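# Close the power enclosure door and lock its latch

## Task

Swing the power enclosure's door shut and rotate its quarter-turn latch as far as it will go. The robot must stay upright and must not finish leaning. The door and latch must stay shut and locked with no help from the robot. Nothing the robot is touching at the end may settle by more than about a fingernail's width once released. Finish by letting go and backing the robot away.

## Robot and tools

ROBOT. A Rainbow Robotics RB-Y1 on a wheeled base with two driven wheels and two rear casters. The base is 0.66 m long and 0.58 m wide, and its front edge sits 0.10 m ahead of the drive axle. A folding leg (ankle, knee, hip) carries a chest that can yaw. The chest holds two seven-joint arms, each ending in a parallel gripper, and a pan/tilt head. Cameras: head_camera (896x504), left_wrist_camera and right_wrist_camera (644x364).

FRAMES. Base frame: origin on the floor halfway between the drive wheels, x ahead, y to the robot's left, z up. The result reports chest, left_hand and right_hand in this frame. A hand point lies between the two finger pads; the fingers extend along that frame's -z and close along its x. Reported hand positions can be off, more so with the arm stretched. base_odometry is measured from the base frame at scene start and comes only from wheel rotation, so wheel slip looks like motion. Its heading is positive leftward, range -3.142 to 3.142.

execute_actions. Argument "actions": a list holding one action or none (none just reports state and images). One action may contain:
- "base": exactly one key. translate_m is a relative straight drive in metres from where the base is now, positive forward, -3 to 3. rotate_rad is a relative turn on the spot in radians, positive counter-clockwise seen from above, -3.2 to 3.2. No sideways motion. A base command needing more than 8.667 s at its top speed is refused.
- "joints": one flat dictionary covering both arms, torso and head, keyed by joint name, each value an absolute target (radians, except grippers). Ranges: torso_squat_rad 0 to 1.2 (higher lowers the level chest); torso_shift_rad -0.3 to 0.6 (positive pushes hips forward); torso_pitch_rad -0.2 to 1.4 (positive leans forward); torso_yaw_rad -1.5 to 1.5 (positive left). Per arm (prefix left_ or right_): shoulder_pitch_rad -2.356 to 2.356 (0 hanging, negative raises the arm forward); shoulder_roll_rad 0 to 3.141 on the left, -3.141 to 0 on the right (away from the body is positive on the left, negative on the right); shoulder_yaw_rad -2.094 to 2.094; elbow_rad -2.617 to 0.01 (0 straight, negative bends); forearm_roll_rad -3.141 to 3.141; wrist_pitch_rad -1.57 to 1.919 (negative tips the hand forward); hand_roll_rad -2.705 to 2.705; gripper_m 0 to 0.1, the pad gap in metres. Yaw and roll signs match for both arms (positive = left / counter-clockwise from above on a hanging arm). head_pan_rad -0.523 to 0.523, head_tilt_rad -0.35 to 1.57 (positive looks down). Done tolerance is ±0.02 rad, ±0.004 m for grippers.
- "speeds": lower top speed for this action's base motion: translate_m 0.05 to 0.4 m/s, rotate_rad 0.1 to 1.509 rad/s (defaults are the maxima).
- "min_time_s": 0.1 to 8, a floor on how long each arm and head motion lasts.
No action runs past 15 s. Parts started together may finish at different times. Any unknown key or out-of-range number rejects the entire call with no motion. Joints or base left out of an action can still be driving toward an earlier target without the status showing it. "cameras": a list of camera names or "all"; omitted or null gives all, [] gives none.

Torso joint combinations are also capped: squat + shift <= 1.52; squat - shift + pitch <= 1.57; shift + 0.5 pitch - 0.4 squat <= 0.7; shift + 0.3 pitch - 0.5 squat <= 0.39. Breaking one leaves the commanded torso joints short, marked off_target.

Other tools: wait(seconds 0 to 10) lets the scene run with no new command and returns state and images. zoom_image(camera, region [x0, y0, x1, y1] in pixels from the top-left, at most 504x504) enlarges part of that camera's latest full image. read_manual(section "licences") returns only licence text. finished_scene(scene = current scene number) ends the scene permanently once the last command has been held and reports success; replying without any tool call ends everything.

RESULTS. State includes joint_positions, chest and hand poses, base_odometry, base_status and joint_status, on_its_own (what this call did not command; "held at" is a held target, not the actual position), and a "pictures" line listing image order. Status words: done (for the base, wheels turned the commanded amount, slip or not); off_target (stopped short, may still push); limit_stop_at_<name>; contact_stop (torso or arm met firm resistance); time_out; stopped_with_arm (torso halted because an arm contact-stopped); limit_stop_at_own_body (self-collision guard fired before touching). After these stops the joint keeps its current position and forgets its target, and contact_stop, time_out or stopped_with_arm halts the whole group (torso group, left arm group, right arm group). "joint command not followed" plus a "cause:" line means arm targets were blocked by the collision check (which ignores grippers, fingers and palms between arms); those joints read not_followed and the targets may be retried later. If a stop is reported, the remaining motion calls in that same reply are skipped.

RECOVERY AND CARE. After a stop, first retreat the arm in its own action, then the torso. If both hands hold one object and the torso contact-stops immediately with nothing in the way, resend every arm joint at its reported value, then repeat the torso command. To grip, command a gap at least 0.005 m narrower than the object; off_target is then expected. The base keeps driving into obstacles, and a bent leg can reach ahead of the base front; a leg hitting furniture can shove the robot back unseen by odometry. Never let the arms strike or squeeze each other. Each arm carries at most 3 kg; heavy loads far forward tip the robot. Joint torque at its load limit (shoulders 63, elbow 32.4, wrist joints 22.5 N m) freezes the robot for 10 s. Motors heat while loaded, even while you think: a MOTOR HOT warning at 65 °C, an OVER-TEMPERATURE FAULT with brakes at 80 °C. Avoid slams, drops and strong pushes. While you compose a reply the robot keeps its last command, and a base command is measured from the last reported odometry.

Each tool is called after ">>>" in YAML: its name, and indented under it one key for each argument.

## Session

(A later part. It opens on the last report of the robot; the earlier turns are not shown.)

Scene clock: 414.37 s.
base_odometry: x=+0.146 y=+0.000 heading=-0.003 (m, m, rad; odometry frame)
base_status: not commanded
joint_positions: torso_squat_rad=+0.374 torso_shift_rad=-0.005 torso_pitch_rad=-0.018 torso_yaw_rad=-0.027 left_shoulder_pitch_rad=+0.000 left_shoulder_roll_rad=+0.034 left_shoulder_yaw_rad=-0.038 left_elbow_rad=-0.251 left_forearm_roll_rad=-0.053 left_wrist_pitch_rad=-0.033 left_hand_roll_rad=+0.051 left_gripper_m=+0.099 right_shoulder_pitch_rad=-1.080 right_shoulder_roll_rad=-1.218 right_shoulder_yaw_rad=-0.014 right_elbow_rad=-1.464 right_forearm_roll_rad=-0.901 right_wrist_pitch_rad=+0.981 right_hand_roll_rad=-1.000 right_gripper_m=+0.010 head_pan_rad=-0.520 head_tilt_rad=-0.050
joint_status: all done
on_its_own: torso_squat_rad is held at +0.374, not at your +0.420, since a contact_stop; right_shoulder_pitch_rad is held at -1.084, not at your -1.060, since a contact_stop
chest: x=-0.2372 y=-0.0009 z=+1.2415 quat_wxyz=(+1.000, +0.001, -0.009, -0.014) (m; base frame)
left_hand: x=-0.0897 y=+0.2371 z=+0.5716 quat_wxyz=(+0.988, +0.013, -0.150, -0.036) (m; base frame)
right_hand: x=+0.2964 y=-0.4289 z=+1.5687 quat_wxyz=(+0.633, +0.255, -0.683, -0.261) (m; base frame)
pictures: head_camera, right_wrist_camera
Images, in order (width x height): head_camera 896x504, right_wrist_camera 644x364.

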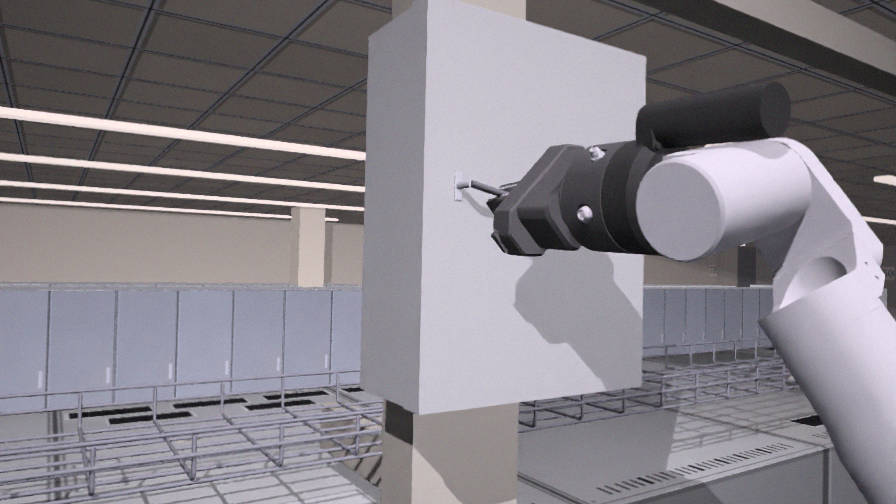

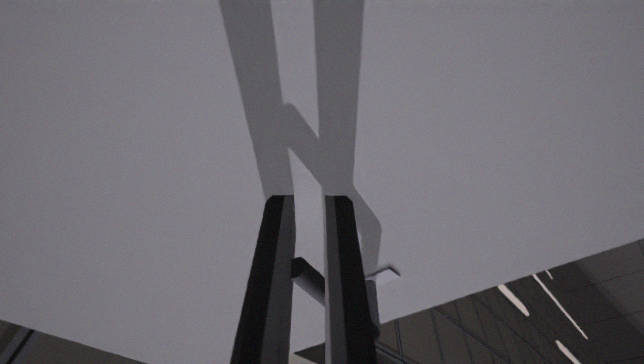

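>>> execute_actions:
  actions:
    - {"base":{"translate_m":-0.018},"joints":{"right_gripper_m":0.05},"speeds":{"translate_m":0.05}}
  cameras: []

>>> execute_actions:
  actions:
    - {"joints":{"torso_squat_rad":0.371,"torso_yaw_rad":-0.025,"right_hand_roll_rad":-0.46}}
  cameras: ["right_wrist_camera"]

Scene clock: 464.63 s.
MOTOR HOT: a motor of the right arm reached 65 °C. Now the hottest motor of the right arm, joint 6 (wrist pitch), reports 64 °C. The temperature limit of the motors' drives, at which the controller stops that arm, is 80 °C. To cool a motor, set the load down, stop pushing, or move to a pose that needs little force.
base_odometry: x=+0.128 y=+0.000 heading=-0.002 (m, m, rad; odometry frame)
base_status: done
joint_positions: torso_squat_rad=+0.374 torso_shift_rad=-0.005 torso_pitch_rad=-0.017 torso_yaw_rad=-0.027 left_shoulder_pitch_rad=+0.000 left_shoulder_roll_rad=+0.034 left_shoulder_yaw_rad=-0.038 left_elbow_rad=-0.251 left_forearm_roll_rad=-0.053 left_wrist_pitch_rad=-0.033 left_hand_roll_rad=+0.051 left_gripper_m=+0.099 right_shoulder_pitch_rad=-1.083 right_shoulder_roll_rad=-1.218 right_shoulder_yaw_rad=-0.016 right_elbow_rad=-1.463 right_forearm_roll_rad=-0.901 right_wrist_pitch_rad=+0.979 right_hand_roll_rad=-1.000 right_gripper_m=+0.050 head_pan_rad=-0.520 head_tilt_rad=-0.050
joint_status: all done
on_its_own: torso_squat_rad is held at +0.374, not at your +0.420, since a contact_stop; right_shoulder_pitch_rad is held at -1.084, not at your -1.060, since a contact_stop
chest: x=-0.2361 y=-0.0007 z=+1.2415 quat_wxyz=(+1.000, +0.001, -0.008, -0.013) (m; base frame)
left_hand: x=-0.0898 y=+0.2371 z=+0.5714 quat_wxyz=(+0.988, +0.013, -0.149, -0.036) (m; base frame)
right_hand: x=+0.2974 y=-0.4281 z=+1.5711 quat_wxyz=(+0.631, +0.257, -0.684, -0.260) (m; base frame)
pictures: none
No camera images: the call's "cameras" was empty. Leave "cameras" out to get every camera's image.

Scene clock: 465.57 s.
MOTOR HOT: still on. Now the hottest motor of the right arm, joint 6 (wrist pitch), reports 63 °C; a drive's own limit is 80 °C.
base_odometry: x=+0.128 y=+0.000 heading=-0.002 (m, m, rad; odometry frame)
base_status: not commanded
joint_positions: torso_squat_rad=+0.371 torso_shift_rad=-0.005 torso_pitch_rad=-0.017 torso_yaw_rad=-0.025 left_shoulder_pitch_rad=+0.000 left_shoulder_roll_rad=+0.034 left_shoulder_yaw_rad=-0.038 left_elbow_rad=-0.251 left_forearm_roll_rad=-0.053 left_wrist_pitch_rad=-0.033 left_hand_roll_rad=+0.051 left_gripper_m=+0.099 right_shoulder_pitch_rad=-1.083 right_shoulder_roll_rad=-1.218 right_shoulder_yaw_rad=-0.016 right_elbow_rad=-1.463 right_forearm_roll_rad=-0.901 right_wrist_pitch_rad=+0.979 right_hand_roll_rad=-0.460 right_gripper_m=+0.050 head_pan_rad=-0.520 head_tilt_rad=-0.050
joint_status: all done
on_its_own: right_shoulder_pitch_rad is held at -1.084, not at your -1.060, since a contact_stop
chest: x=-0.2361 y=-0.0007 z=+1.2422 quat_wxyz=(+1.000, +0.001, -0.008, -0.013) (m; base frame)
left_hand: x=-0.0902 y=+0.2373 z=+0.5721 quat_wxyz=(+0.988, +0.013, -0.149, -0.035) (m; base frame)
right_hand: x=+0.2982 y=-0.4271 z=+1.5718 quat_wxyz=(+0.678, +0.066, -0.728, -0.081) (m; base frame)
pictures: right_wrist_camera
Images, in order (width x height): right_wrist_camera 644x364.

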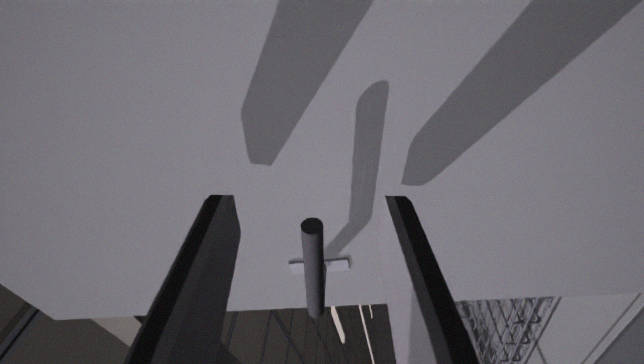

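>>> execute_actions:
  actions:
    - {"joints":{"right_gripper_m":0.0}}
  cameras: []

>>> execute_actions:
  actions:
    - {"joints":{"torso_squat_rad":0.31,"right_hand_roll_rad":-0.1},"min_time_s":1.0}
  cameras: ["head_camera","right_wrist_camera"]

Scene clock: 476.80 s.
MOTOR HOT: cleared. Now the hottest motor of the right arm, joint 6 (wrist pitch), reports 55 °C.
base_odometry: x=+0.128 y=+0.000 heading=-0.002 (m, m, rad; odometry frame)
base_status: not commanded
joint_positions: torso_squat_rad=+0.371 torso_shift_rad=-0.005 torso_pitch_rad=-0.017 torso_yaw_rad=-0.025 left_shoulder_pitch_rad=+0.000 left_shoulder_roll_rad=+0.034 left_shoulder_yaw_rad=-0.038 left_elbow_rad=-0.251 left_forearm_roll_rad=-0.053 left_wrist_pitch_rad=-0.033 left_hand_roll_rad=+0.051 left_gripper_m=+0.099 right_shoulder_pitch_rad=-1.083 right_shoulder_roll_rad=-1.218 right_shoulder_yaw_rad=-0.015 right_elbow_rad=-1.463 right_forearm_roll_rad=-0.901 right_wrist_pitch_rad=+0.979 right_hand_roll_rad=-0.460 right_gripper_m=+0.006 head_pan_rad=-0.520 head_tilt_rad=-0.050
joint_status: right_gripper_m off_target (ended at +0.006, target +0.000)
on_its_own: right_shoulder_pitch_rad is held at -1.084, not at your -1.060, since a contact_stop
chest: x=-0.2361 y=-0.0007 z=+1.2423 quat_wxyz=(+1.000, +0.001, -0.008, -0.013) (m; base frame)
left_hand: x=-0.0903 y=+0.2373 z=+0.5721 quat_wxyz=(+0.988, +0.013, -0.149, -0.035) (m; base frame)
right_hand: x=+0.2985 y=-0.4270 z=+1.5711 quat_wxyz=(+0.678, +0.065, -0.728, -0.081) (m; base frame)
pictures: none
No camera images: the call's "cameras" was empty. Leave "cameras" out to get every camera's image.

Scene clock: 478.10 s.
base_odometry: x=+0.128 y=+0.000 heading=-0.003 (m, m, rad; odometry frame)
base_status: not commanded
joint_positions: torso_squat_rad=+0.310 torso_shift_rad=-0.005 torso_pitch_rad=-0.016 torso_yaw_rad=-0.025 left_shoulder_pitch_rad=+0.000 left_shoulder_roll_rad=+0.034 left_shoulder_yaw_rad=-0.038 left_elbow_rad=-0.251 left_forearm_roll_rad=-0.053 left_wrist_pitch_rad=-0.033 left_hand_roll_rad=+0.051 left_gripper_m=+0.099 right_shoulder_pitch_rad=-1.078 right_shoulder_roll_rad=-1.215 right_shoulder_yaw_rad=-0.012 right_elbow_rad=-1.463 right_forearm_roll_rad=-0.902 right_wrist_pitch_rad=+0.981 right_hand_roll_rad=-0.100 right_gripper_m=+0.007 head_pan_rad=-0.520 head_tilt_rad=-0.050
joint_status: all done
on_its_own: right_shoulder_pitch_rad is held at -1.084, not at your -1.060, since a contact_stop
chest: x=-0.2360 y=-0.0009 z=+1.2565 quat_wxyz=(+1.000, +0.001, -0.008, -0.013) (m; base frame)
left_hand: x=-0.0905 y=+0.2374 z=+0.5863 quat_wxyz=(+0.988, +0.013, -0.149, -0.035) (m; base frame)
right_hand: x=+0.3009 y=-0.4269 z=+1.5803 quat_wxyz=(+0.686, -0.065, -0.724, +0.042) (m; base frame)
pictures: head_camera, right_wrist_camera
Images, in order (width x height): head_camera 896x504, right_wrist_camera 644x364.

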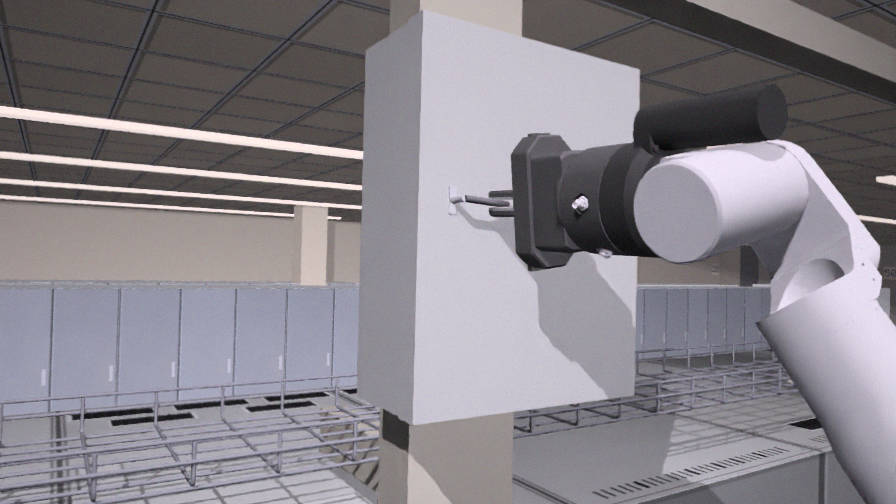

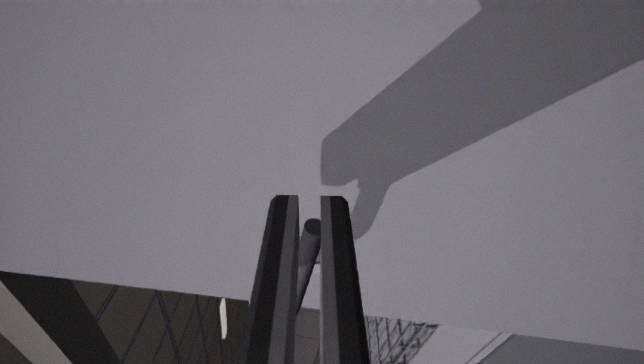

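>>> execute_actions:
  actions:
    - {"joints":{"torso_squat_rad":0.25,"torso_yaw_rad":-0.022,"right_hand_roll_rad":0.2},"min_time_s":1.0}
  cameras: ["head_camera","right_wrist_camera"]

Scene clock: 487.03 s.
base_odometry: x=+0.127 y=+0.000 heading=-0.003 (m, m, rad; odometry frame)
base_status: not commanded
joint_positions: torso_squat_rad=+0.250 torso_shift_rad=-0.004 torso_pitch_rad=-0.015 torso_yaw_rad=-0.022 left_shoulder_pitch_rad=+0.000 left_shoulder_roll_rad=+0.034 left_shoulder_yaw_rad=-0.038 left_elbow_rad=-0.251 left_forearm_roll_rad=-0.053 left_wrist_pitch_rad=-0.033 left_hand_roll_rad=+0.051 left_gripper_m=+0.099 right_shoulder_pitch_rad=-1.074 right_shoulder_roll_rad=-1.214 right_shoulder_yaw_rad=-0.009 right_elbow_rad=-1.461 right_forearm_roll_rad=-0.902 right_wrist_pitch_rad=+0.983 right_hand_roll_rad=+0.200 right_gripper_m=+0.010 head_pan_rad=-0.520 head_tilt_rad=-0.050
joint_status: all done
on_its_own: right_shoulder_pitch_rad is held at -1.084, not at your -1.060, since a contact_stop
chest: x=-0.2358 y=-0.0014 z=+1.2681 quat_wxyz=(+1.000, +0.001, -0.008, -0.011) (m; base frame)
left_hand: x=-0.0913 y=+0.2379 z=+0.5981 quat_wxyz=(+0.988, +0.013, -0.149, -0.034) (m; base frame)
right_hand: x=+0.3040 y=-0.4270 z=+1.5871 quat_wxyz=(+0.675, -0.171, -0.703, +0.144) (m; base frame)
pictures: head_camera, right_wrist_camera
Images, in order (width x height): head_camera 896x504, right_wrist_camera 644x364.

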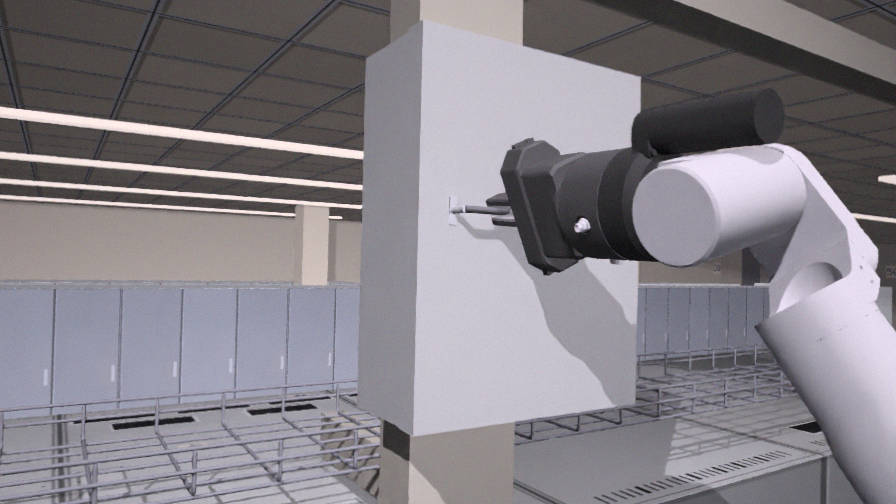

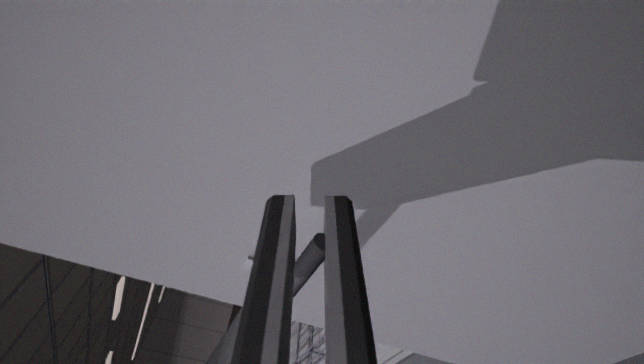

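>>> execute_actions:
  actions:
    - {"joints":{"torso_squat_rad":0.42,"torso_yaw_rad":-0.021,"right_hand_roll_rad":-0.62},"min_time_s":1.5}
  cameras: ["right_wrist_camera"]

>>> execute_actions:
  actions:
    - {"base":{"translate_m":0.016},"speeds":{"translate_m":0.05}}
  cameras: ["head_camera","right_wrist_camera"]

Scene clock: 515.23 s.
OVER-TEMPERATURE FAULT: BRAKES ON. Before this call, joint 6 (wrist pitch) of the right arm reached its drive's temperature limit (80 °C), and for 14 seconds the controller kept that arm on its brakes, joint motors off. The right arm may have sagged or run on while its brakes closed, and pressed much harder than before on what it touched. This call came during the stop, and the right arm ran none of its commands: an arm, its gripper or tool too, takes no new command until a result has said that it accepts commands again. The right arm's brakes are open: the right arm now holds where the fault left it, with its grip as last carried out. The right arm accepts commands again. The rest of the robot stopped too, and accepts commands again.
MOTOR HOT: on. Now the hottest motor of the right arm, joint 6 (wrist pitch), reports 64 °C.
base_odometry: x=+0.128 y=+0.000 heading=-0.003 (m, m, rad; odometry frame)
base_status: not commanded
joint_positions: torso_squat_rad=+0.250 torso_shift_rad=-0.005 torso_pitch_rad=-0.017 torso_yaw_rad=-0.022 left_shoulder_pitch_rad=+0.000 left_shoulder_roll_rad=+0.034 left_shoulder_yaw_rad=-0.038 left_elbow_rad=-0.251 left_forearm_roll_rad=-0.053 left_wrist_pitch_rad=-0.033 left_hand_roll_rad=+0.051 left_gripper_m=+0.099 right_shoulder_pitch_rad=-1.061 right_shoulder_roll_rad=-1.212 right_shoulder_yaw_rad=-0.012 right_elbow_rad=-1.464 right_forearm_roll_rad=-0.904 right_wrist_pitch_rad=+0.986 right_hand_roll_rad=+0.191 right_gripper_m=+0.009 head_pan_rad=-0.520 head_tilt_rad=-0.050
joint_status: torso_squat_rad not_run; torso_yaw_rad not_run; right_hand_roll_rad limit_stop_at_motor_heat
on_its_own: torso_squat_rad is held at +0.250, not at your +0.420, since a limit_stop_at_motor_heat; right_hand_roll_rad is held at +0.191, not at your -0.620, since a limit_stop_at_motor_heat
chest: x=-0.2364 y=-0.0010 z=+1.2681 quat_wxyz=(+1.000, +0.001, -0.008, -0.011) (m; base frame)
left_hand: x=-0.0910 y=+0.2377 z=+0.5981 quat_wxyz=(+0.988, +0.013, -0.149, -0.034) (m; base frame)
right_hand: x=+0.3048 y=-0.4274 z=+1.5819 quat_wxyz=(+0.680, -0.167, -0.700, +0.142) (m; base frame)
pictures: right_wrist_camera
Images, in order (width x height): right_wrist_camera 644x364.

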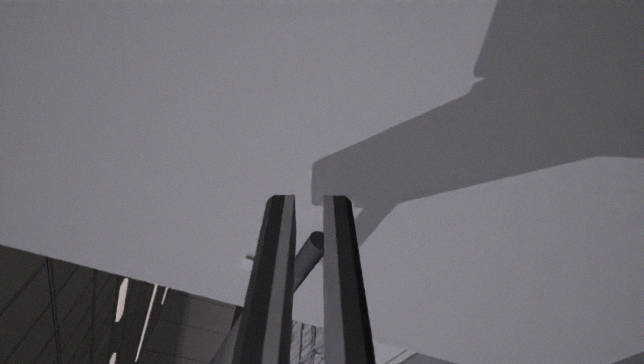

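not run: a stop came earlier in this reply.

>>> execute_actions:
  actions:
    - {"joints":{"right_hand_roll_rad":-0.25},"min_time_s":0.8}
  cameras: ["right_wrist_camera"]

Scene clock: 522.90 s.
MOTOR HOT: cleared. Now the hottest motor of the right arm, joint 6 (wrist pitch), reports 59 °C.
base_odometry: x=+0.128 y=+0.000 heading=-0.003 (m, m, rad; odometry frame)
base_status: not commanded
joint_positions: torso_squat_rad=+0.250 torso_shift_rad=-0.005 torso_pitch_rad=-0.017 torso_yaw_rad=-0.022 left_shoulder_pitch_rad=+0.000 left_shoulder_roll_rad=+0.034 left_shoulder_yaw_rad=-0.038 left_elbow_rad=-0.251 left_forearm_roll_rad=-0.053 left_wrist_pitch_rad=-0.033 left_hand_roll_rad=+0.051 left_gripper_m=+0.099 right_shoulder_pitch_rad=-1.060 right_shoulder_roll_rad=-1.212 right_shoulder_yaw_rad=-0.012 right_elbow_rad=-1.463 right_forearm_roll_rad=-0.903 right_wrist_pitch_rad=+0.986 right_hand_roll_rad=-0.250 right_gripper_m=+0.006 head_pan_rad=-0.520 head_tilt_rad=-0.050
joint_status: all done
on_its_own: torso_squat_rad is held at +0.250, not at your +0.420, since a limit_stop_at_motor_heat
chest: x=-0.2364 y=-0.0011 z=+1.2681 quat_wxyz=(+1.000, +0.001, -0.008, -0.011) (m; base frame)
left_hand: x=-0.0910 y=+0.2377 z=+0.5981 quat_wxyz=(+0.988, +0.013, -0.149, -0.034) (m; base frame)
right_hand: x=+0.3051 y=-0.4281 z=+1.5807 quat_wxyz=(+0.695, -0.010, -0.719, -0.011) (m; base frame)
pictures: right_wrist_camera
Images, in order (width x height): right_wrist_camera 644x364.

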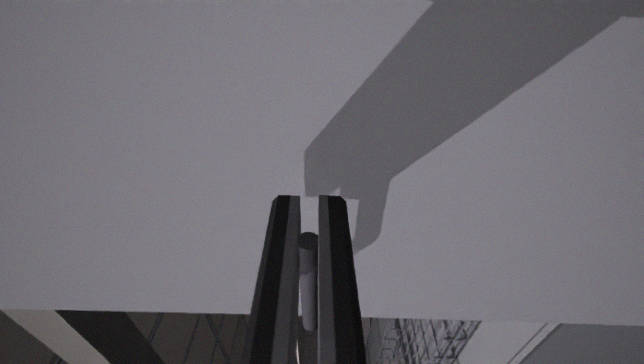

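>>> execute_actions:
  actions:
    - {"joints":{"torso_squat_rad":0.325,"torso_yaw_rad":-0.02,"right_hand_roll_rad":-0.55},"min_time_s":1.0}
  cameras: []

>>> execute_actions:
  actions:
    - {"base":{"translate_m":0.016},"speeds":{"translate_m":0.05}}
  cameras: ["head_camera","right_wrist_camera"]

Scene clock: 530.07 s.
base_odometry: x=+0.128 y=+0.000 heading=-0.003 (m, m, rad; odometry frame)
base_status: not commanded
joint_positions: torso_squat_rad=+0.325 torso_shift_rad=-0.005 torso_pitch_rad=-0.018 torso_yaw_rad=-0.020 left_shoulder_pitch_rad=+0.000 left_shoulder_roll_rad=+0.034 left_shoulder_yaw_rad=-0.038 left_elbow_rad=-0.251 left_forearm_roll_rad=-0.053 left_wrist_pitch_rad=-0.033 left_hand_roll_rad=+0.051 left_gripper_m=+0.099 right_shoulder_pitch_rad=-1.066 right_shoulder_roll_rad=-1.216 right_shoulder_yaw_rad=-0.017 right_elbow_rad=-1.463 right_forearm_roll_rad=-0.902 right_wrist_pitch_rad=+0.983 right_hand_roll_rad=-0.550 right_gripper_m=+0.008 head_pan_rad=-0.520 head_tilt_rad=-0.050
joint_status: all done
chest: x=-0.2369 y=-0.0009 z=+1.2532 quat_wxyz=(+1.000, +0.001, -0.009, -0.010) (m; base frame)
left_hand: x=-0.0911 y=+0.2378 z=+0.5832 quat_wxyz=(+0.988, +0.013, -0.150, -0.033) (m; base frame)
right_hand: x=+0.3019 y=-0.4276 z=+1.5735 quat_wxyz=(+0.680, +0.098, -0.718, -0.114) (m; base frame)
pictures: none
No camera images: the call's "cameras" was empty. Leave "cameras" out to get every camera's image.

Scene clock: 531.10 s.
base_odometry: x=+0.143 y=+0.000 heading=-0.004 (m, m, rad; odometry frame)
base_status: done
joint_positions: torso_squat_rad=+0.325 torso_shift_rad=-0.006 torso_pitch_rad=-0.020 torso_yaw_rad=-0.021 left_shoulder_pitch_rad=+0.000 left_shoulder_roll_rad=+0.034 left_shoulder_yaw_rad=-0.038 left_elbow_rad=-0.251 left_forearm_roll_rad=-0.053 left_wrist_pitch_rad=-0.033 left_hand_roll_rad=+0.051 left_gripper_m=+0.099 right_shoulder_pitch_rad=-1.065 right_shoulder_roll_rad=-1.216 right_shoulder_yaw_rad=-0.017 right_elbow_rad=-1.465 right_forearm_roll_rad=-0.903 right_wrist_pitch_rad=+0.984 right_hand_roll_rad=-0.550 right_gripper_m=+0.008 head_pan_rad=-0.520 head_tilt_rad=-0.050
joint_status: not commanded
chest: x=-0.2380 y=-0.0008 z=+1.2531 quat_wxyz=(+1.000, +0.001, -0.010, -0.010) (m; base frame)
left_hand: x=-0.0910 y=+0.2378 z=+0.5834 quat_wxyz=(+0.988, +0.013, -0.151, -0.033) (m; base frame)
right_hand: x=+0.3000 y=-0.4274 z=+1.5738 quat_wxyz=(+0.680, +0.098, -0.718, -0.113) (m; base frame)
pictures: head_camera, right_wrist_camera
Images, in order (width x height): head_camera 896x504, right_wrist_camera 644x364.

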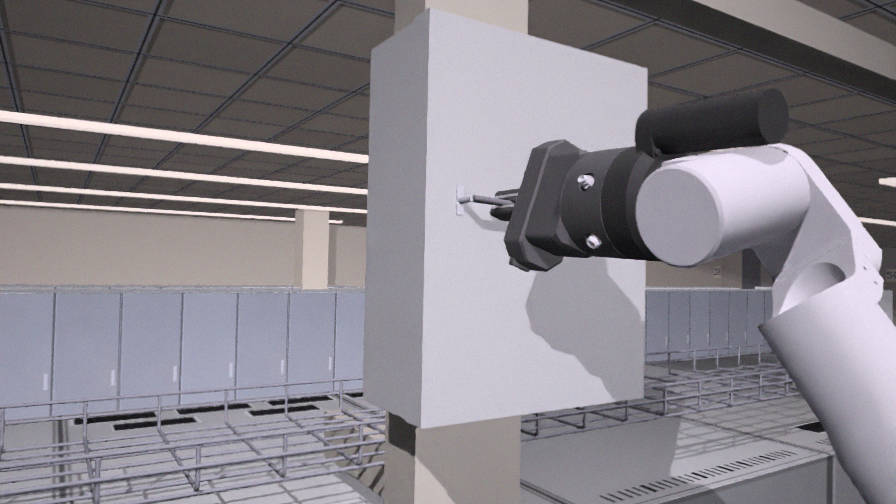

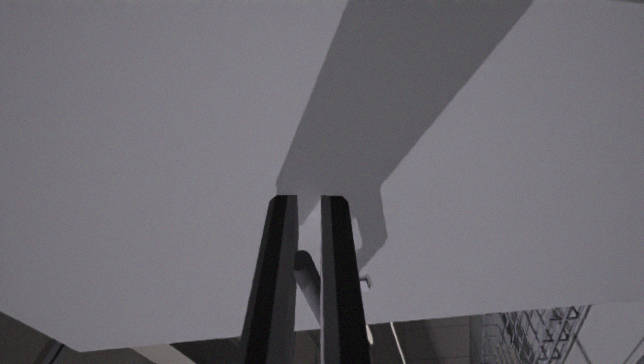

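>>> execute_actions:
  actions:
    - {"joints":{"torso_squat_rad":0.375,"right_hand_roll_rad":-0.7},"min_time_s":1.0}
  cameras: ["head_camera","right_wrist_camera"]

Scene clock: 540.70 s.
base_odometry: x=+0.143 y=+0.000 heading=-0.003 (m, m, rad; odometry frame)
base_status: not commanded
joint_positions: torso_squat_rad=+0.375 torso_shift_rad=-0.006 torso_pitch_rad=-0.020 torso_yaw_rad=-0.021 left_shoulder_pitch_rad=+0.000 left_shoulder_roll_rad=+0.034 left_shoulder_yaw_rad=-0.038 left_elbow_rad=-0.251 left_forearm_roll_rad=-0.053 left_wrist_pitch_rad=-0.033 left_hand_roll_rad=+0.051 left_gripper_m=+0.099 right_shoulder_pitch_rad=-1.068 right_shoulder_roll_rad=-1.217 right_shoulder_yaw_rad=-0.018 right_elbow_rad=-1.465 right_forearm_roll_rad=-0.902 right_wrist_pitch_rad=+0.983 right_hand_roll_rad=-0.700 right_gripper_m=+0.008 head_pan_rad=-0.520 head_tilt_rad=-0.050
joint_status: all done
chest: x=-0.2378 y=-0.0007 z=+1.2411 quat_wxyz=(+1.000, +0.001, -0.010, -0.010) (m; base frame)
left_hand: x=-0.0909 y=+0.2378 z=+0.5713 quat_wxyz=(+0.988, +0.013, -0.151, -0.033) (m; base frame)
right_hand: x=+0.2994 y=-0.4269 z=+1.5644 quat_wxyz=(+0.668, +0.152, -0.710, -0.163) (m; base frame)
pictures: head_camera, right_wrist_camera
Images, in order (width x height): head_camera 896x504, right_wrist_camera 644x364.

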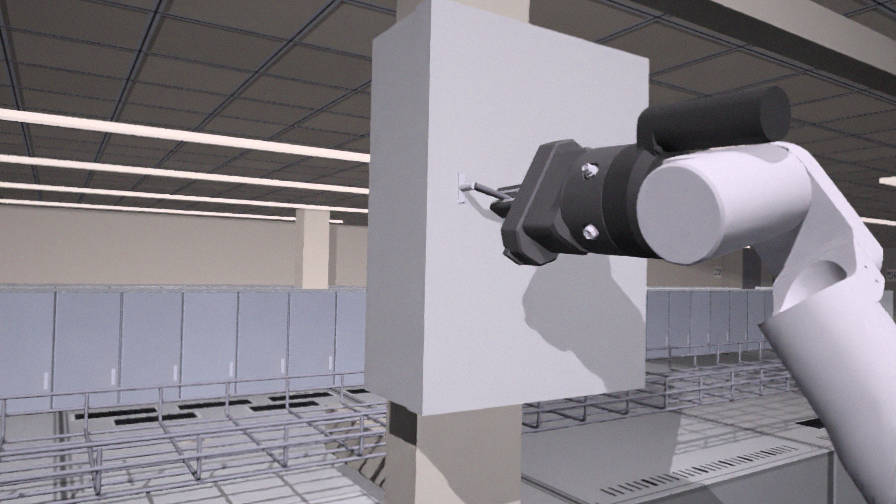

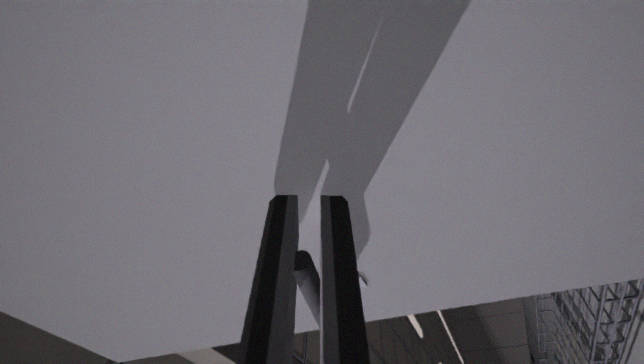

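>>> execute_actions:
  actions:
    - {"joints":{"torso_squat_rad":0.43,"torso_yaw_rad":-0.012,"right_hand_roll_rad":-0.92},"min_time_s":1.0}
  cameras: ["head_camera","right_wrist_camera"]

Scene clock: 546.53 s.
base_odometry: x=+0.144 y=+0.000 heading=-0.003 (m, m, rad; odometry frame)
base_status: not commanded
joint_positions: torso_squat_rad=+0.390 torso_shift_rad=-0.007 torso_pitch_rad=-0.023 torso_yaw_rad=-0.019 left_shoulder_pitch_rad=+0.000 left_shoulder_roll_rad=+0.034 left_shoulder_yaw_rad=-0.038 left_elbow_rad=-0.251 left_forearm_roll_rad=-0.053 left_wrist_pitch_rad=-0.033 left_hand_roll_rad=+0.051 left_gripper_m=+0.099 right_shoulder_pitch_rad=-1.067 right_shoulder_roll_rad=-1.216 right_shoulder_yaw_rad=-0.017 right_elbow_rad=-1.465 right_forearm_roll_rad=-0.903 right_wrist_pitch_rad=+0.983 right_hand_roll_rad=-0.920 right_gripper_m=+0.009 head_pan_rad=-0.520 head_tilt_rad=-0.050
joint_status: torso_squat_rad contact_stop (moved +0.015 of +0.055); the others done
on_its_own: torso_squat_rad is held at +0.390, not at your +0.430, since a contact_stop; torso_pitch_rad is held at -0.022, not at its first target +0.001, since a contact_stop
chest: x=-0.2400 y=-0.0007 z=+1.2372 quat_wxyz=(+1.000, +0.001, -0.012, -0.010) (m; base frame)
left_hand: x=-0.0908 y=+0.2379 z=+0.5680 quat_wxyz=(+0.988, +0.013, -0.153, -0.032) (m; base frame)
right_hand: x=+0.2974 y=-0.4260 z=+1.5610 quat_wxyz=(+0.646, +0.230, -0.689, -0.235) (m; base frame)
pictures: head_camera, right_wrist_camera
Images, in order (width x height): head_camera 896x504, right_wrist_camera 644x364.

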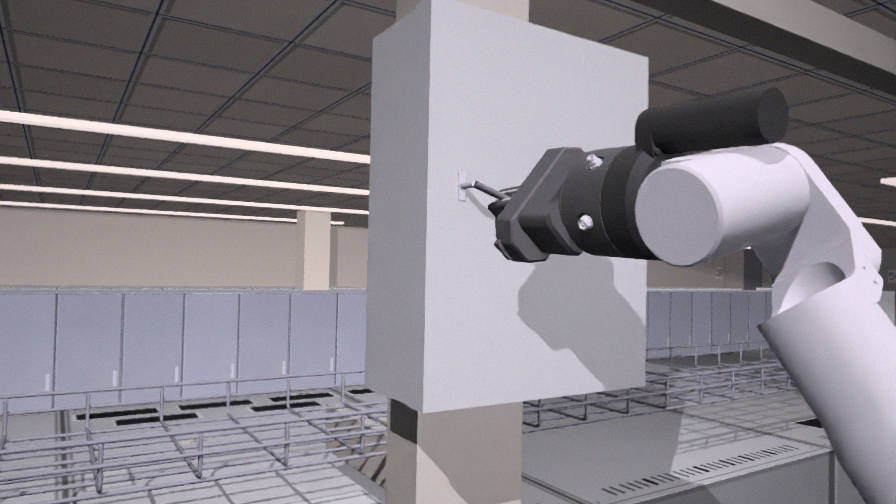

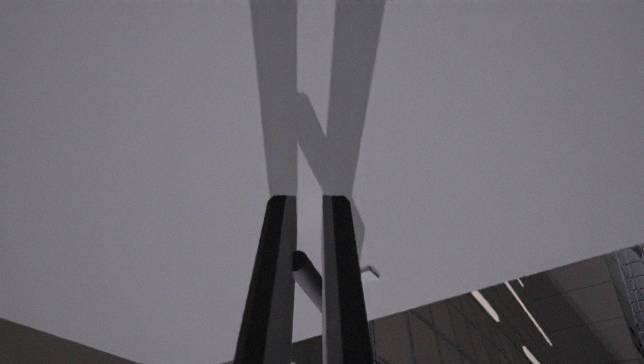

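>>> execute_actions:
  actions:
    - {"base":{"translate_m":-0.006},"speeds":{"translate_m":0.05}}
  cameras: []

>>> execute_actions:
  actions:
    - {"joints":{"torso_squat_rad":0.44,"torso_yaw_rad":-0.012,"right_hand_roll_rad":-1.0},"min_time_s":1.0}
  cameras: ["head_camera","right_wrist_camera"]

Scene clock: 556.47 s.
base_odometry: x=+0.138 y=+0.000 heading=-0.003 (m, m, rad; odometry frame)
base_status: done
joint_positions: torso_squat_rad=+0.390 torso_shift_rad=-0.007 torso_pitch_rad=-0.023 torso_yaw_rad=-0.019 left_shoulder_pitch_rad=+0.000 left_shoulder_roll_rad=+0.034 left_shoulder_yaw_rad=-0.038 left_elbow_rad=-0.251 left_forearm_roll_rad=-0.053 left_wrist_pitch_rad=-0.033 left_hand_roll_rad=+0.051 left_gripper_m=+0.099 right_shoulder_pitch_rad=-1.066 right_shoulder_roll_rad=-1.215 right_shoulder_yaw_rad=-0.016 right_elbow_rad=-1.464 right_forearm_roll_rad=-0.902 right_wrist_pitch_rad=+0.983 right_hand_roll_rad=-0.920 right_gripper_m=+0.009 head_pan_rad=-0.520 head_tilt_rad=-0.050
joint_status: not commanded
on_its_own: torso_squat_rad is held at +0.390, not at your +0.430, since a contact_stop; torso_pitch_rad is held at -0.022, not at its first target +0.001, since a contact_stop
chest: x=-0.2394 y=-0.0007 z=+1.2373 quat_wxyz=(+1.000, +0.000, -0.011, -0.010) (m; base frame)
left_hand: x=-0.0909 y=+0.2379 z=+0.5679 quat_wxyz=(+0.988, +0.013, -0.152, -0.032) (m; base frame)
right_hand: x=+0.2987 y=-0.4260 z=+1.5599 quat_wxyz=(+0.646, +0.230, -0.689, -0.235) (m; base frame)
pictures: none
No camera images: the call's "cameras" was empty. Leave "cameras" out to get every camera's image.

Scene clock: 557.77 s.
base_odometry: x=+0.138 y=+0.000 heading=-0.003 (m, m, rad; odometry frame)
base_status: not commanded
joint_positions: torso_squat_rad=+0.440 torso_shift_rad=-0.007 torso_pitch_rad=-0.023 torso_yaw_rad=-0.012 left_shoulder_pitch_rad=+0.000 left_shoulder_roll_rad=+0.034 left_shoulder_yaw_rad=-0.038 left_elbow_rad=-0.251 left_forearm_roll_rad=-0.053 left_wrist_pitch_rad=-0.033 left_hand_roll_rad=+0.051 left_gripper_m=+0.099 right_shoulder_pitch_rad=-1.068 right_shoulder_roll_rad=-1.215 right_shoulder_yaw_rad=-0.017 right_elbow_rad=-1.465 right_forearm_roll_rad=-0.902 right_wrist_pitch_rad=+0.983 right_hand_roll_rad=-1.000 right_gripper_m=+0.007 head_pan_rad=-0.520 head_tilt_rad=-0.050
joint_status: all done
on_its_own: torso_pitch_rad is held at -0.022, not at its first target +0.001, since a contact_stop
chest: x=-0.2398 y=-0.0006 z=+1.2231 quat_wxyz=(+1.000, +0.000, -0.012, -0.006) (m; base frame)
left_hand: x=-0.0925 y=+0.2389 z=+0.5538 quat_wxyz=(+0.988, +0.013, -0.152, -0.029) (m; base frame)
right_hand: x=+0.3005 y=-0.4216 z=+1.5476 quat_wxyz=(+0.636, +0.260, -0.679, -0.258) (m; base frame)
pictures: head_camera, right_wrist_camera
Images, in order (width x height): head_camera 896x504, right_wrist_camera 644x364.

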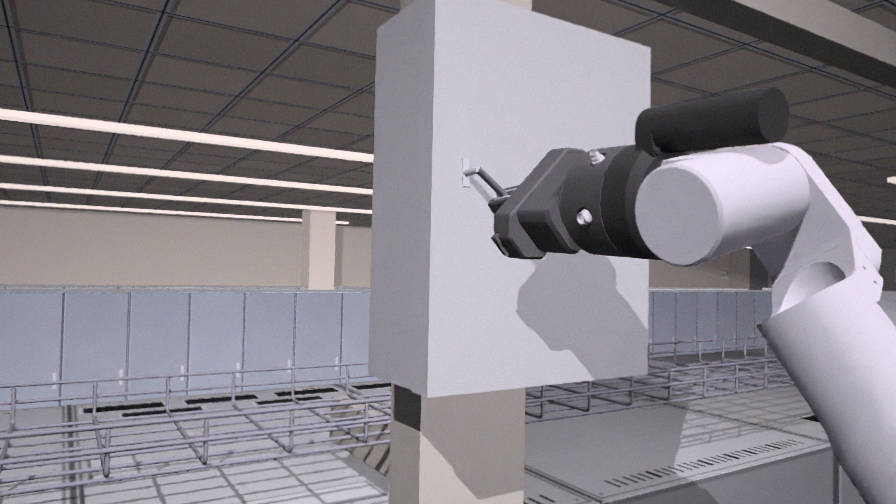

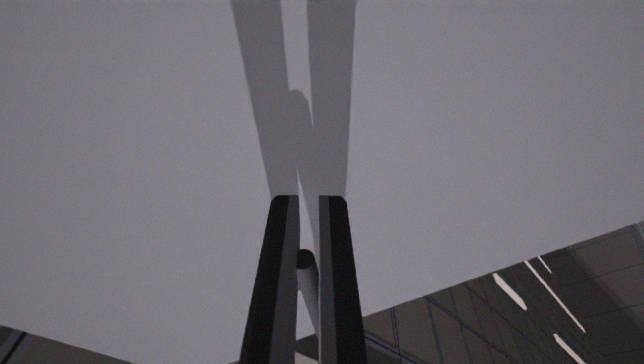

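>>> execute_actions:
  actions:
    - {"base":{"translate_m":-0.007},"speeds":{"translate_m":0.05},"joints":{"torso_squat_rad":0.48,"torso_yaw_rad":0.01,"right_hand_roll_rad":-1.36},"min_time_s":1.0}
  cameras: ["head_camera","right_wrist_camera"]

Scene clock: 567.67 s.
base_odometry: x=+0.131 y=+0.000 heading=-0.003 (m, m, rad; odometry frame)
base_status: done
joint_positions: torso_squat_rad=+0.480 torso_shift_rad=-0.007 torso_pitch_rad=-0.024 torso_yaw_rad=+0.010 left_shoulder_pitch_rad=+0.000 left_shoulder_roll_rad=+0.034 left_shoulder_yaw_rad=-0.038 left_elbow_rad=-0.251 left_forearm_roll_rad=-0.053 left_wrist_pitch_rad=-0.033 left_hand_roll_rad=+0.051 left_gripper_m=+0.099 right_shoulder_pitch_rad=-1.067 right_shoulder_roll_rad=-1.217 right_shoulder_yaw_rad=-0.017 right_elbow_rad=-1.464 right_forearm_roll_rad=-0.902 right_wrist_pitch_rad=+0.983 right_hand_roll_rad=-1.360 right_gripper_m=+0.006 head_pan_rad=-0.520 head_tilt_rad=-0.050
joint_status: all done
on_its_own: torso_pitch_rad is held at -0.022, not at its first target +0.001, since a contact_stop
chest: x=-0.2399 y=-0.0007 z=+1.2107 quat_wxyz=(+1.000, +0.000, -0.012, +0.005) (m; base frame)
left_hand: x=-0.0975 y=+0.2417 z=+0.5413 quat_wxyz=(+0.988, +0.015, -0.152, -0.018) (m; base frame)
right_hand: x=+0.3091 y=-0.4107 z=+1.5355 quat_wxyz=(+0.584, +0.384, -0.618, -0.362) (m; base frame)
pictures: head_camera, right_wrist_camera
Images, in order (width x height): head_camera 896x504, right_wrist_camera 644x364.

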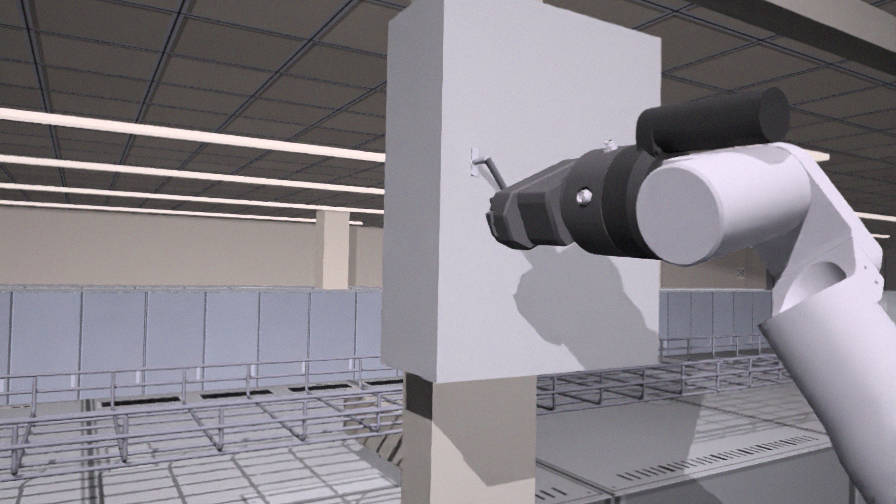

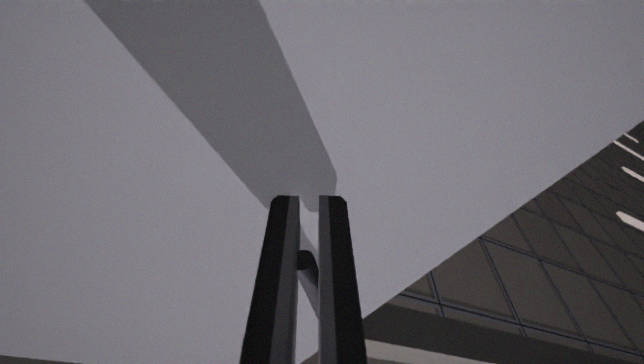

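>>> execute_actions:
  actions:
    - {"base":{"translate_m":-0.014},"speeds":{"translate_m":0.05},"joints":{"torso_squat_rad":0.485,"torso_yaw_rad":0.05,"right_hand_roll_rad":-1.83},"min_time_s":1.2}
  cameras: ["head_camera","right_wrist_camera"]

Scene clock: 577.33 s.
base_odometry: x=+0.117 y=+0.000 heading=-0.002 (m, m, rad; odometry frame)
base_status: done
joint_positions: torso_squat_rad=+0.481 torso_shift_rad=-0.008 torso_pitch_rad=-0.025 torso_yaw_rad=+0.016 left_shoulder_pitch_rad=+0.000 left_shoulder_roll_rad=+0.034 left_shoulder_yaw_rad=-0.038 left_elbow_rad=-0.251 left_forearm_roll_rad=-0.053 left_wrist_pitch_rad=-0.033 left_hand_roll_rad=+0.051 left_gripper_m=+0.099 right_shoulder_pitch_rad=-1.063 right_shoulder_roll_rad=-1.214 right_shoulder_yaw_rad=-0.014 right_elbow_rad=-1.462 right_forearm_roll_rad=-0.903 right_wrist_pitch_rad=+0.985 right_hand_roll_rad=-1.830 right_gripper_m=+0.006 head_pan_rad=-0.520 head_tilt_rad=-0.050
joint_status: torso_yaw_rad contact_stop (moved +0.007 of +0.040); the others done
on_its_own: torso_pitch_rad is held at -0.025, not at its first target +0.001, since a contact_stop; torso_yaw_rad is held at +0.017, not at your +0.050, since a contact_stop
chest: x=-0.2404 y=-0.0011 z=+1.2103 quat_wxyz=(+1.000, +0.001, -0.012, +0.008) (m; base frame)
left_hand: x=-0.0990 y=+0.2427 z=+0.5413 quat_wxyz=(+0.988, +0.016, -0.153, -0.014) (m; base frame)
right_hand: x=+0.3132 y=-0.4075 z=+1.5308 quat_wxyz=(+0.487, +0.517, -0.507, -0.489) (m; base frame)
pictures: head_camera, right_wrist_camera
Images, in order (width x height): head_camera 896x504, right_wrist_camera 644x364.

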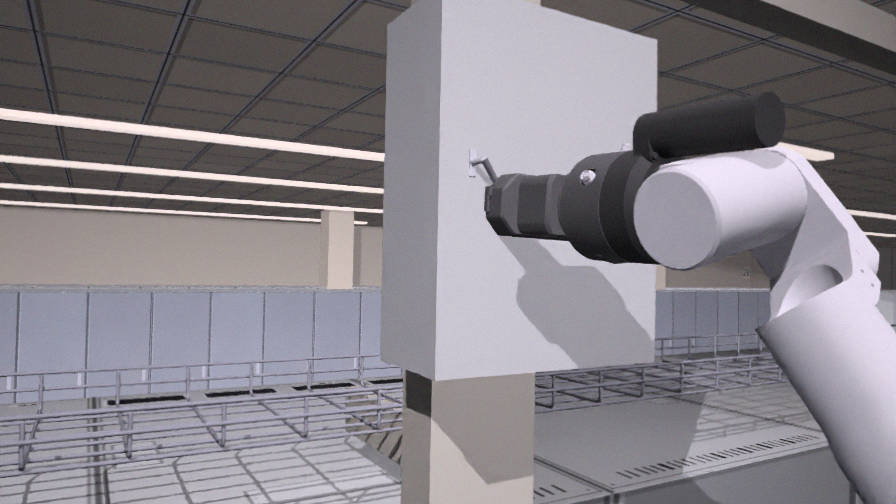

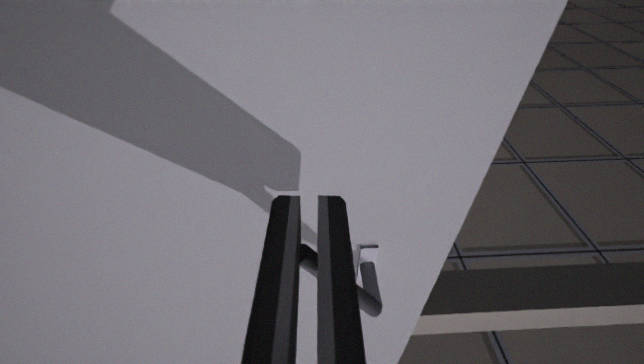

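>>> execute_actions:
  actions:
    - {"joints":{"right_gripper_m":0.09}}
  cameras: []

>>> execute_actions:
  actions:
    - {"base":{"translate_m":-0.024},"speeds":{"translate_m":0.05},"joints":{"torso_squat_rad":0.44,"torso_yaw_rad":0.075,"right_hand_roll_rad":-1.8},"min_time_s":1.0}
  cameras: ["head_camera","right_wrist_camera"]

Scene clock: 593.03 s.
base_odometry: x=+0.117 y=+0.000 heading=-0.002 (m, m, rad; odometry frame)
base_status: not commanded
joint_positions: torso_squat_rad=+0.481 torso_shift_rad=-0.008 torso_pitch_rad=-0.025 torso_yaw_rad=+0.017 left_shoulder_pitch_rad=+0.000 left_shoulder_roll_rad=+0.034 left_shoulder_yaw_rad=-0.038 left_elbow_rad=-0.251 left_forearm_roll_rad=-0.053 left_wrist_pitch_rad=-0.033 left_hand_roll_rad=+0.051 left_gripper_m=+0.099 right_shoulder_pitch_rad=-1.062 right_shoulder_roll_rad=-1.212 right_shoulder_yaw_rad=-0.012 right_elbow_rad=-1.463 right_forearm_roll_rad=-0.904 right_wrist_pitch_rad=+0.986 right_hand_roll_rad=-1.830 right_gripper_m=+0.090 head_pan_rad=-0.520 head_tilt_rad=-0.050
joint_status: all done
on_its_own: torso_pitch_rad is held at -0.025, not at its first target +0.001, since a contact_stop; torso_yaw_rad is held at +0.017, not at your +0.050, since a contact_stop
chest: x=-0.2404 y=-0.0008 z=+1.2103 quat_wxyz=(+1.000, +0.000, -0.012, +0.008) (m; base frame)
left_hand: x=-0.0990 y=+0.2427 z=+0.5412 quat_wxyz=(+0.988, +0.016, -0.153, -0.014) (m; base frame)
right_hand: x=+0.3142 y=-0.4055 z=+1.5292 quat_wxyz=(+0.489, +0.516, -0.506, -0.489) (m; base frame)
pictures: none
No camera images: the call's "cameras" was empty. Leave "cameras" out to get every camera's image.

Scene clock: 594.30 s.
base_odometry: x=+0.093 y=+0.000 heading=-0.001 (m, m, rad; odometry frame)
base_status: done
joint_positions: torso_squat_rad=+0.440 torso_shift_rad=-0.008 torso_pitch_rad=-0.025 torso_yaw_rad=+0.075 left_shoulder_pitch_rad=+0.000 left_shoulder_roll_rad=+0.034 left_shoulder_yaw_rad=-0.038 left_elbow_rad=-0.251 left_forearm_roll_rad=-0.053 left_wrist_pitch_rad=-0.033 left_hand_roll_rad=+0.051 left_gripper_m=+0.099 right_shoulder_pitch_rad=-1.061 right_shoulder_roll_rad=-1.212 right_shoulder_yaw_rad=-0.012 right_elbow_rad=-1.464 right_forearm_roll_rad=-0.904 right_wrist_pitch_rad=+0.986 right_hand_roll_rad=-1.800 right_gripper_m=+0.090 head_pan_rad=-0.520 head_tilt_rad=-0.050
joint_status: all done
on_its_own: torso_pitch_rad is held at -0.025, not at its first target +0.001, since a contact_stop
chest: x=-0.2406 y=-0.0008 z=+1.2231 quat_wxyz=(+0.999, +0.000, -0.012, +0.037) (m; base frame)
left_hand: x=-0.1136 y=+0.2496 z=+0.5536 quat_wxyz=(+0.988, +0.019, -0.152, +0.015) (m; base frame)
right_hand: x=+0.3368 y=-0.3718 z=+1.5424 quat_wxyz=(+0.510, +0.523, -0.499, -0.466) (m; base frame)
pictures: head_camera, right_wrist_camera
Images, in order (width x height): head_camera 896x504, right_wrist_camera 644x364.

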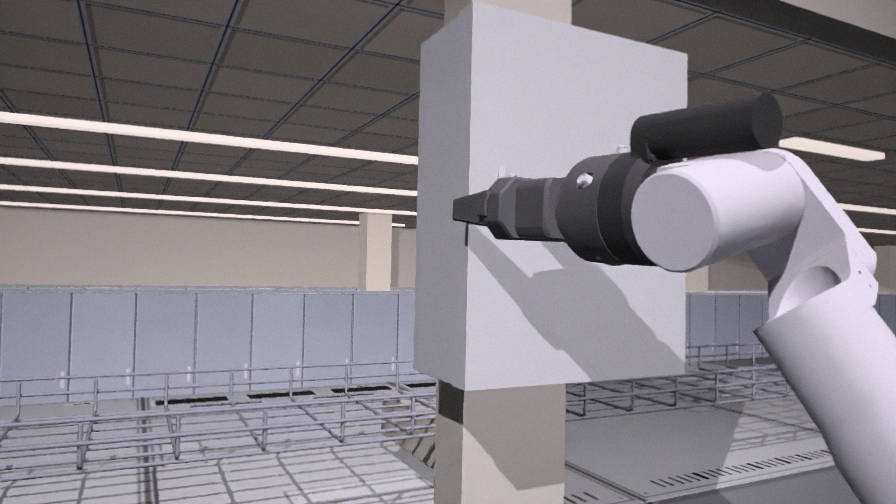

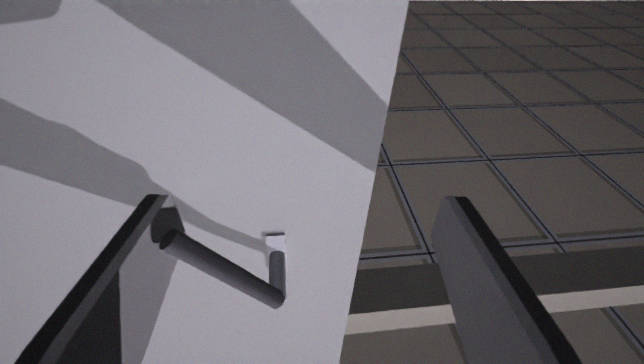

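>>> execute_actions:
  actions:
    - {"joints":{"right_gripper_m":0.02}}
  cameras: ["head_camera","right_wrist_camera"]

Scene clock: 600.13 s.
base_odometry: x=+0.093 y=+0.000 heading=-0.001 (m, m, rad; odometry frame)
base_status: not commanded
joint_positions: torso_squat_rad=+0.440 torso_shift_rad=-0.007 torso_pitch_rad=-0.024 torso_yaw_rad=+0.074 left_shoulder_pitch_rad=+0.000 left_shoulder_roll_rad=+0.034 left_shoulder_yaw_rad=-0.038 left_elbow_rad=-0.251 left_forearm_roll_rad=-0.053 left_wrist_pitch_rad=-0.033 left_hand_roll_rad=+0.051 left_gripper_m=+0.099 right_shoulder_pitch_rad=-1.056 right_shoulder_roll_rad=-1.216 right_shoulder_yaw_rad=-0.013 right_elbow_rad=-1.457 right_forearm_roll_rad=-0.901 right_wrist_pitch_rad=+0.987 right_hand_roll_rad=-1.800 right_gripper_m=+0.023 head_pan_rad=-0.520 head_tilt_rad=-0.050
joint_status: all done
on_its_own: torso_pitch_rad is held at -0.025, not at its first target +0.001, since a contact_stop
chest: x=-0.2398 y=-0.0024 z=+1.2232 quat_wxyz=(+0.999, +0.001, -0.012, +0.037) (m; base frame)
left_hand: x=-0.1134 y=+0.2496 z=+0.5542 quat_wxyz=(+0.988, +0.021, -0.152, +0.014) (m; base frame)
right_hand: x=+0.3385 y=-0.3805 z=+1.5381 quat_wxyz=(+0.508, +0.519, -0.499, -0.472) (m; base frame)
pictures: head_camera, right_wrist_camera
Images, in order (width x height): head_camera 896x504, right_wrist_camera 644x364.

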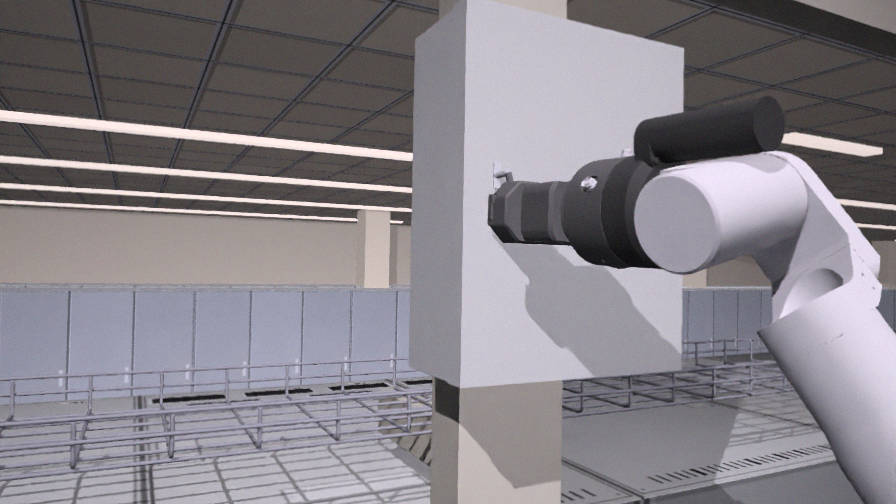

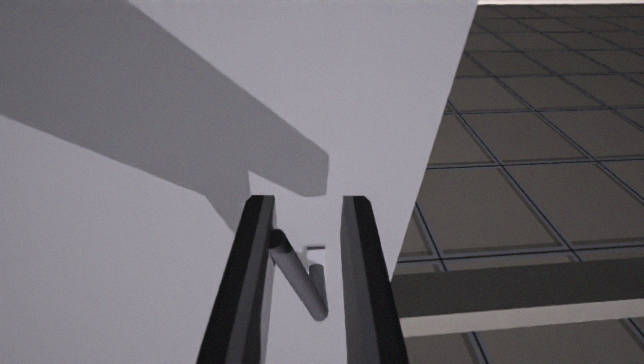

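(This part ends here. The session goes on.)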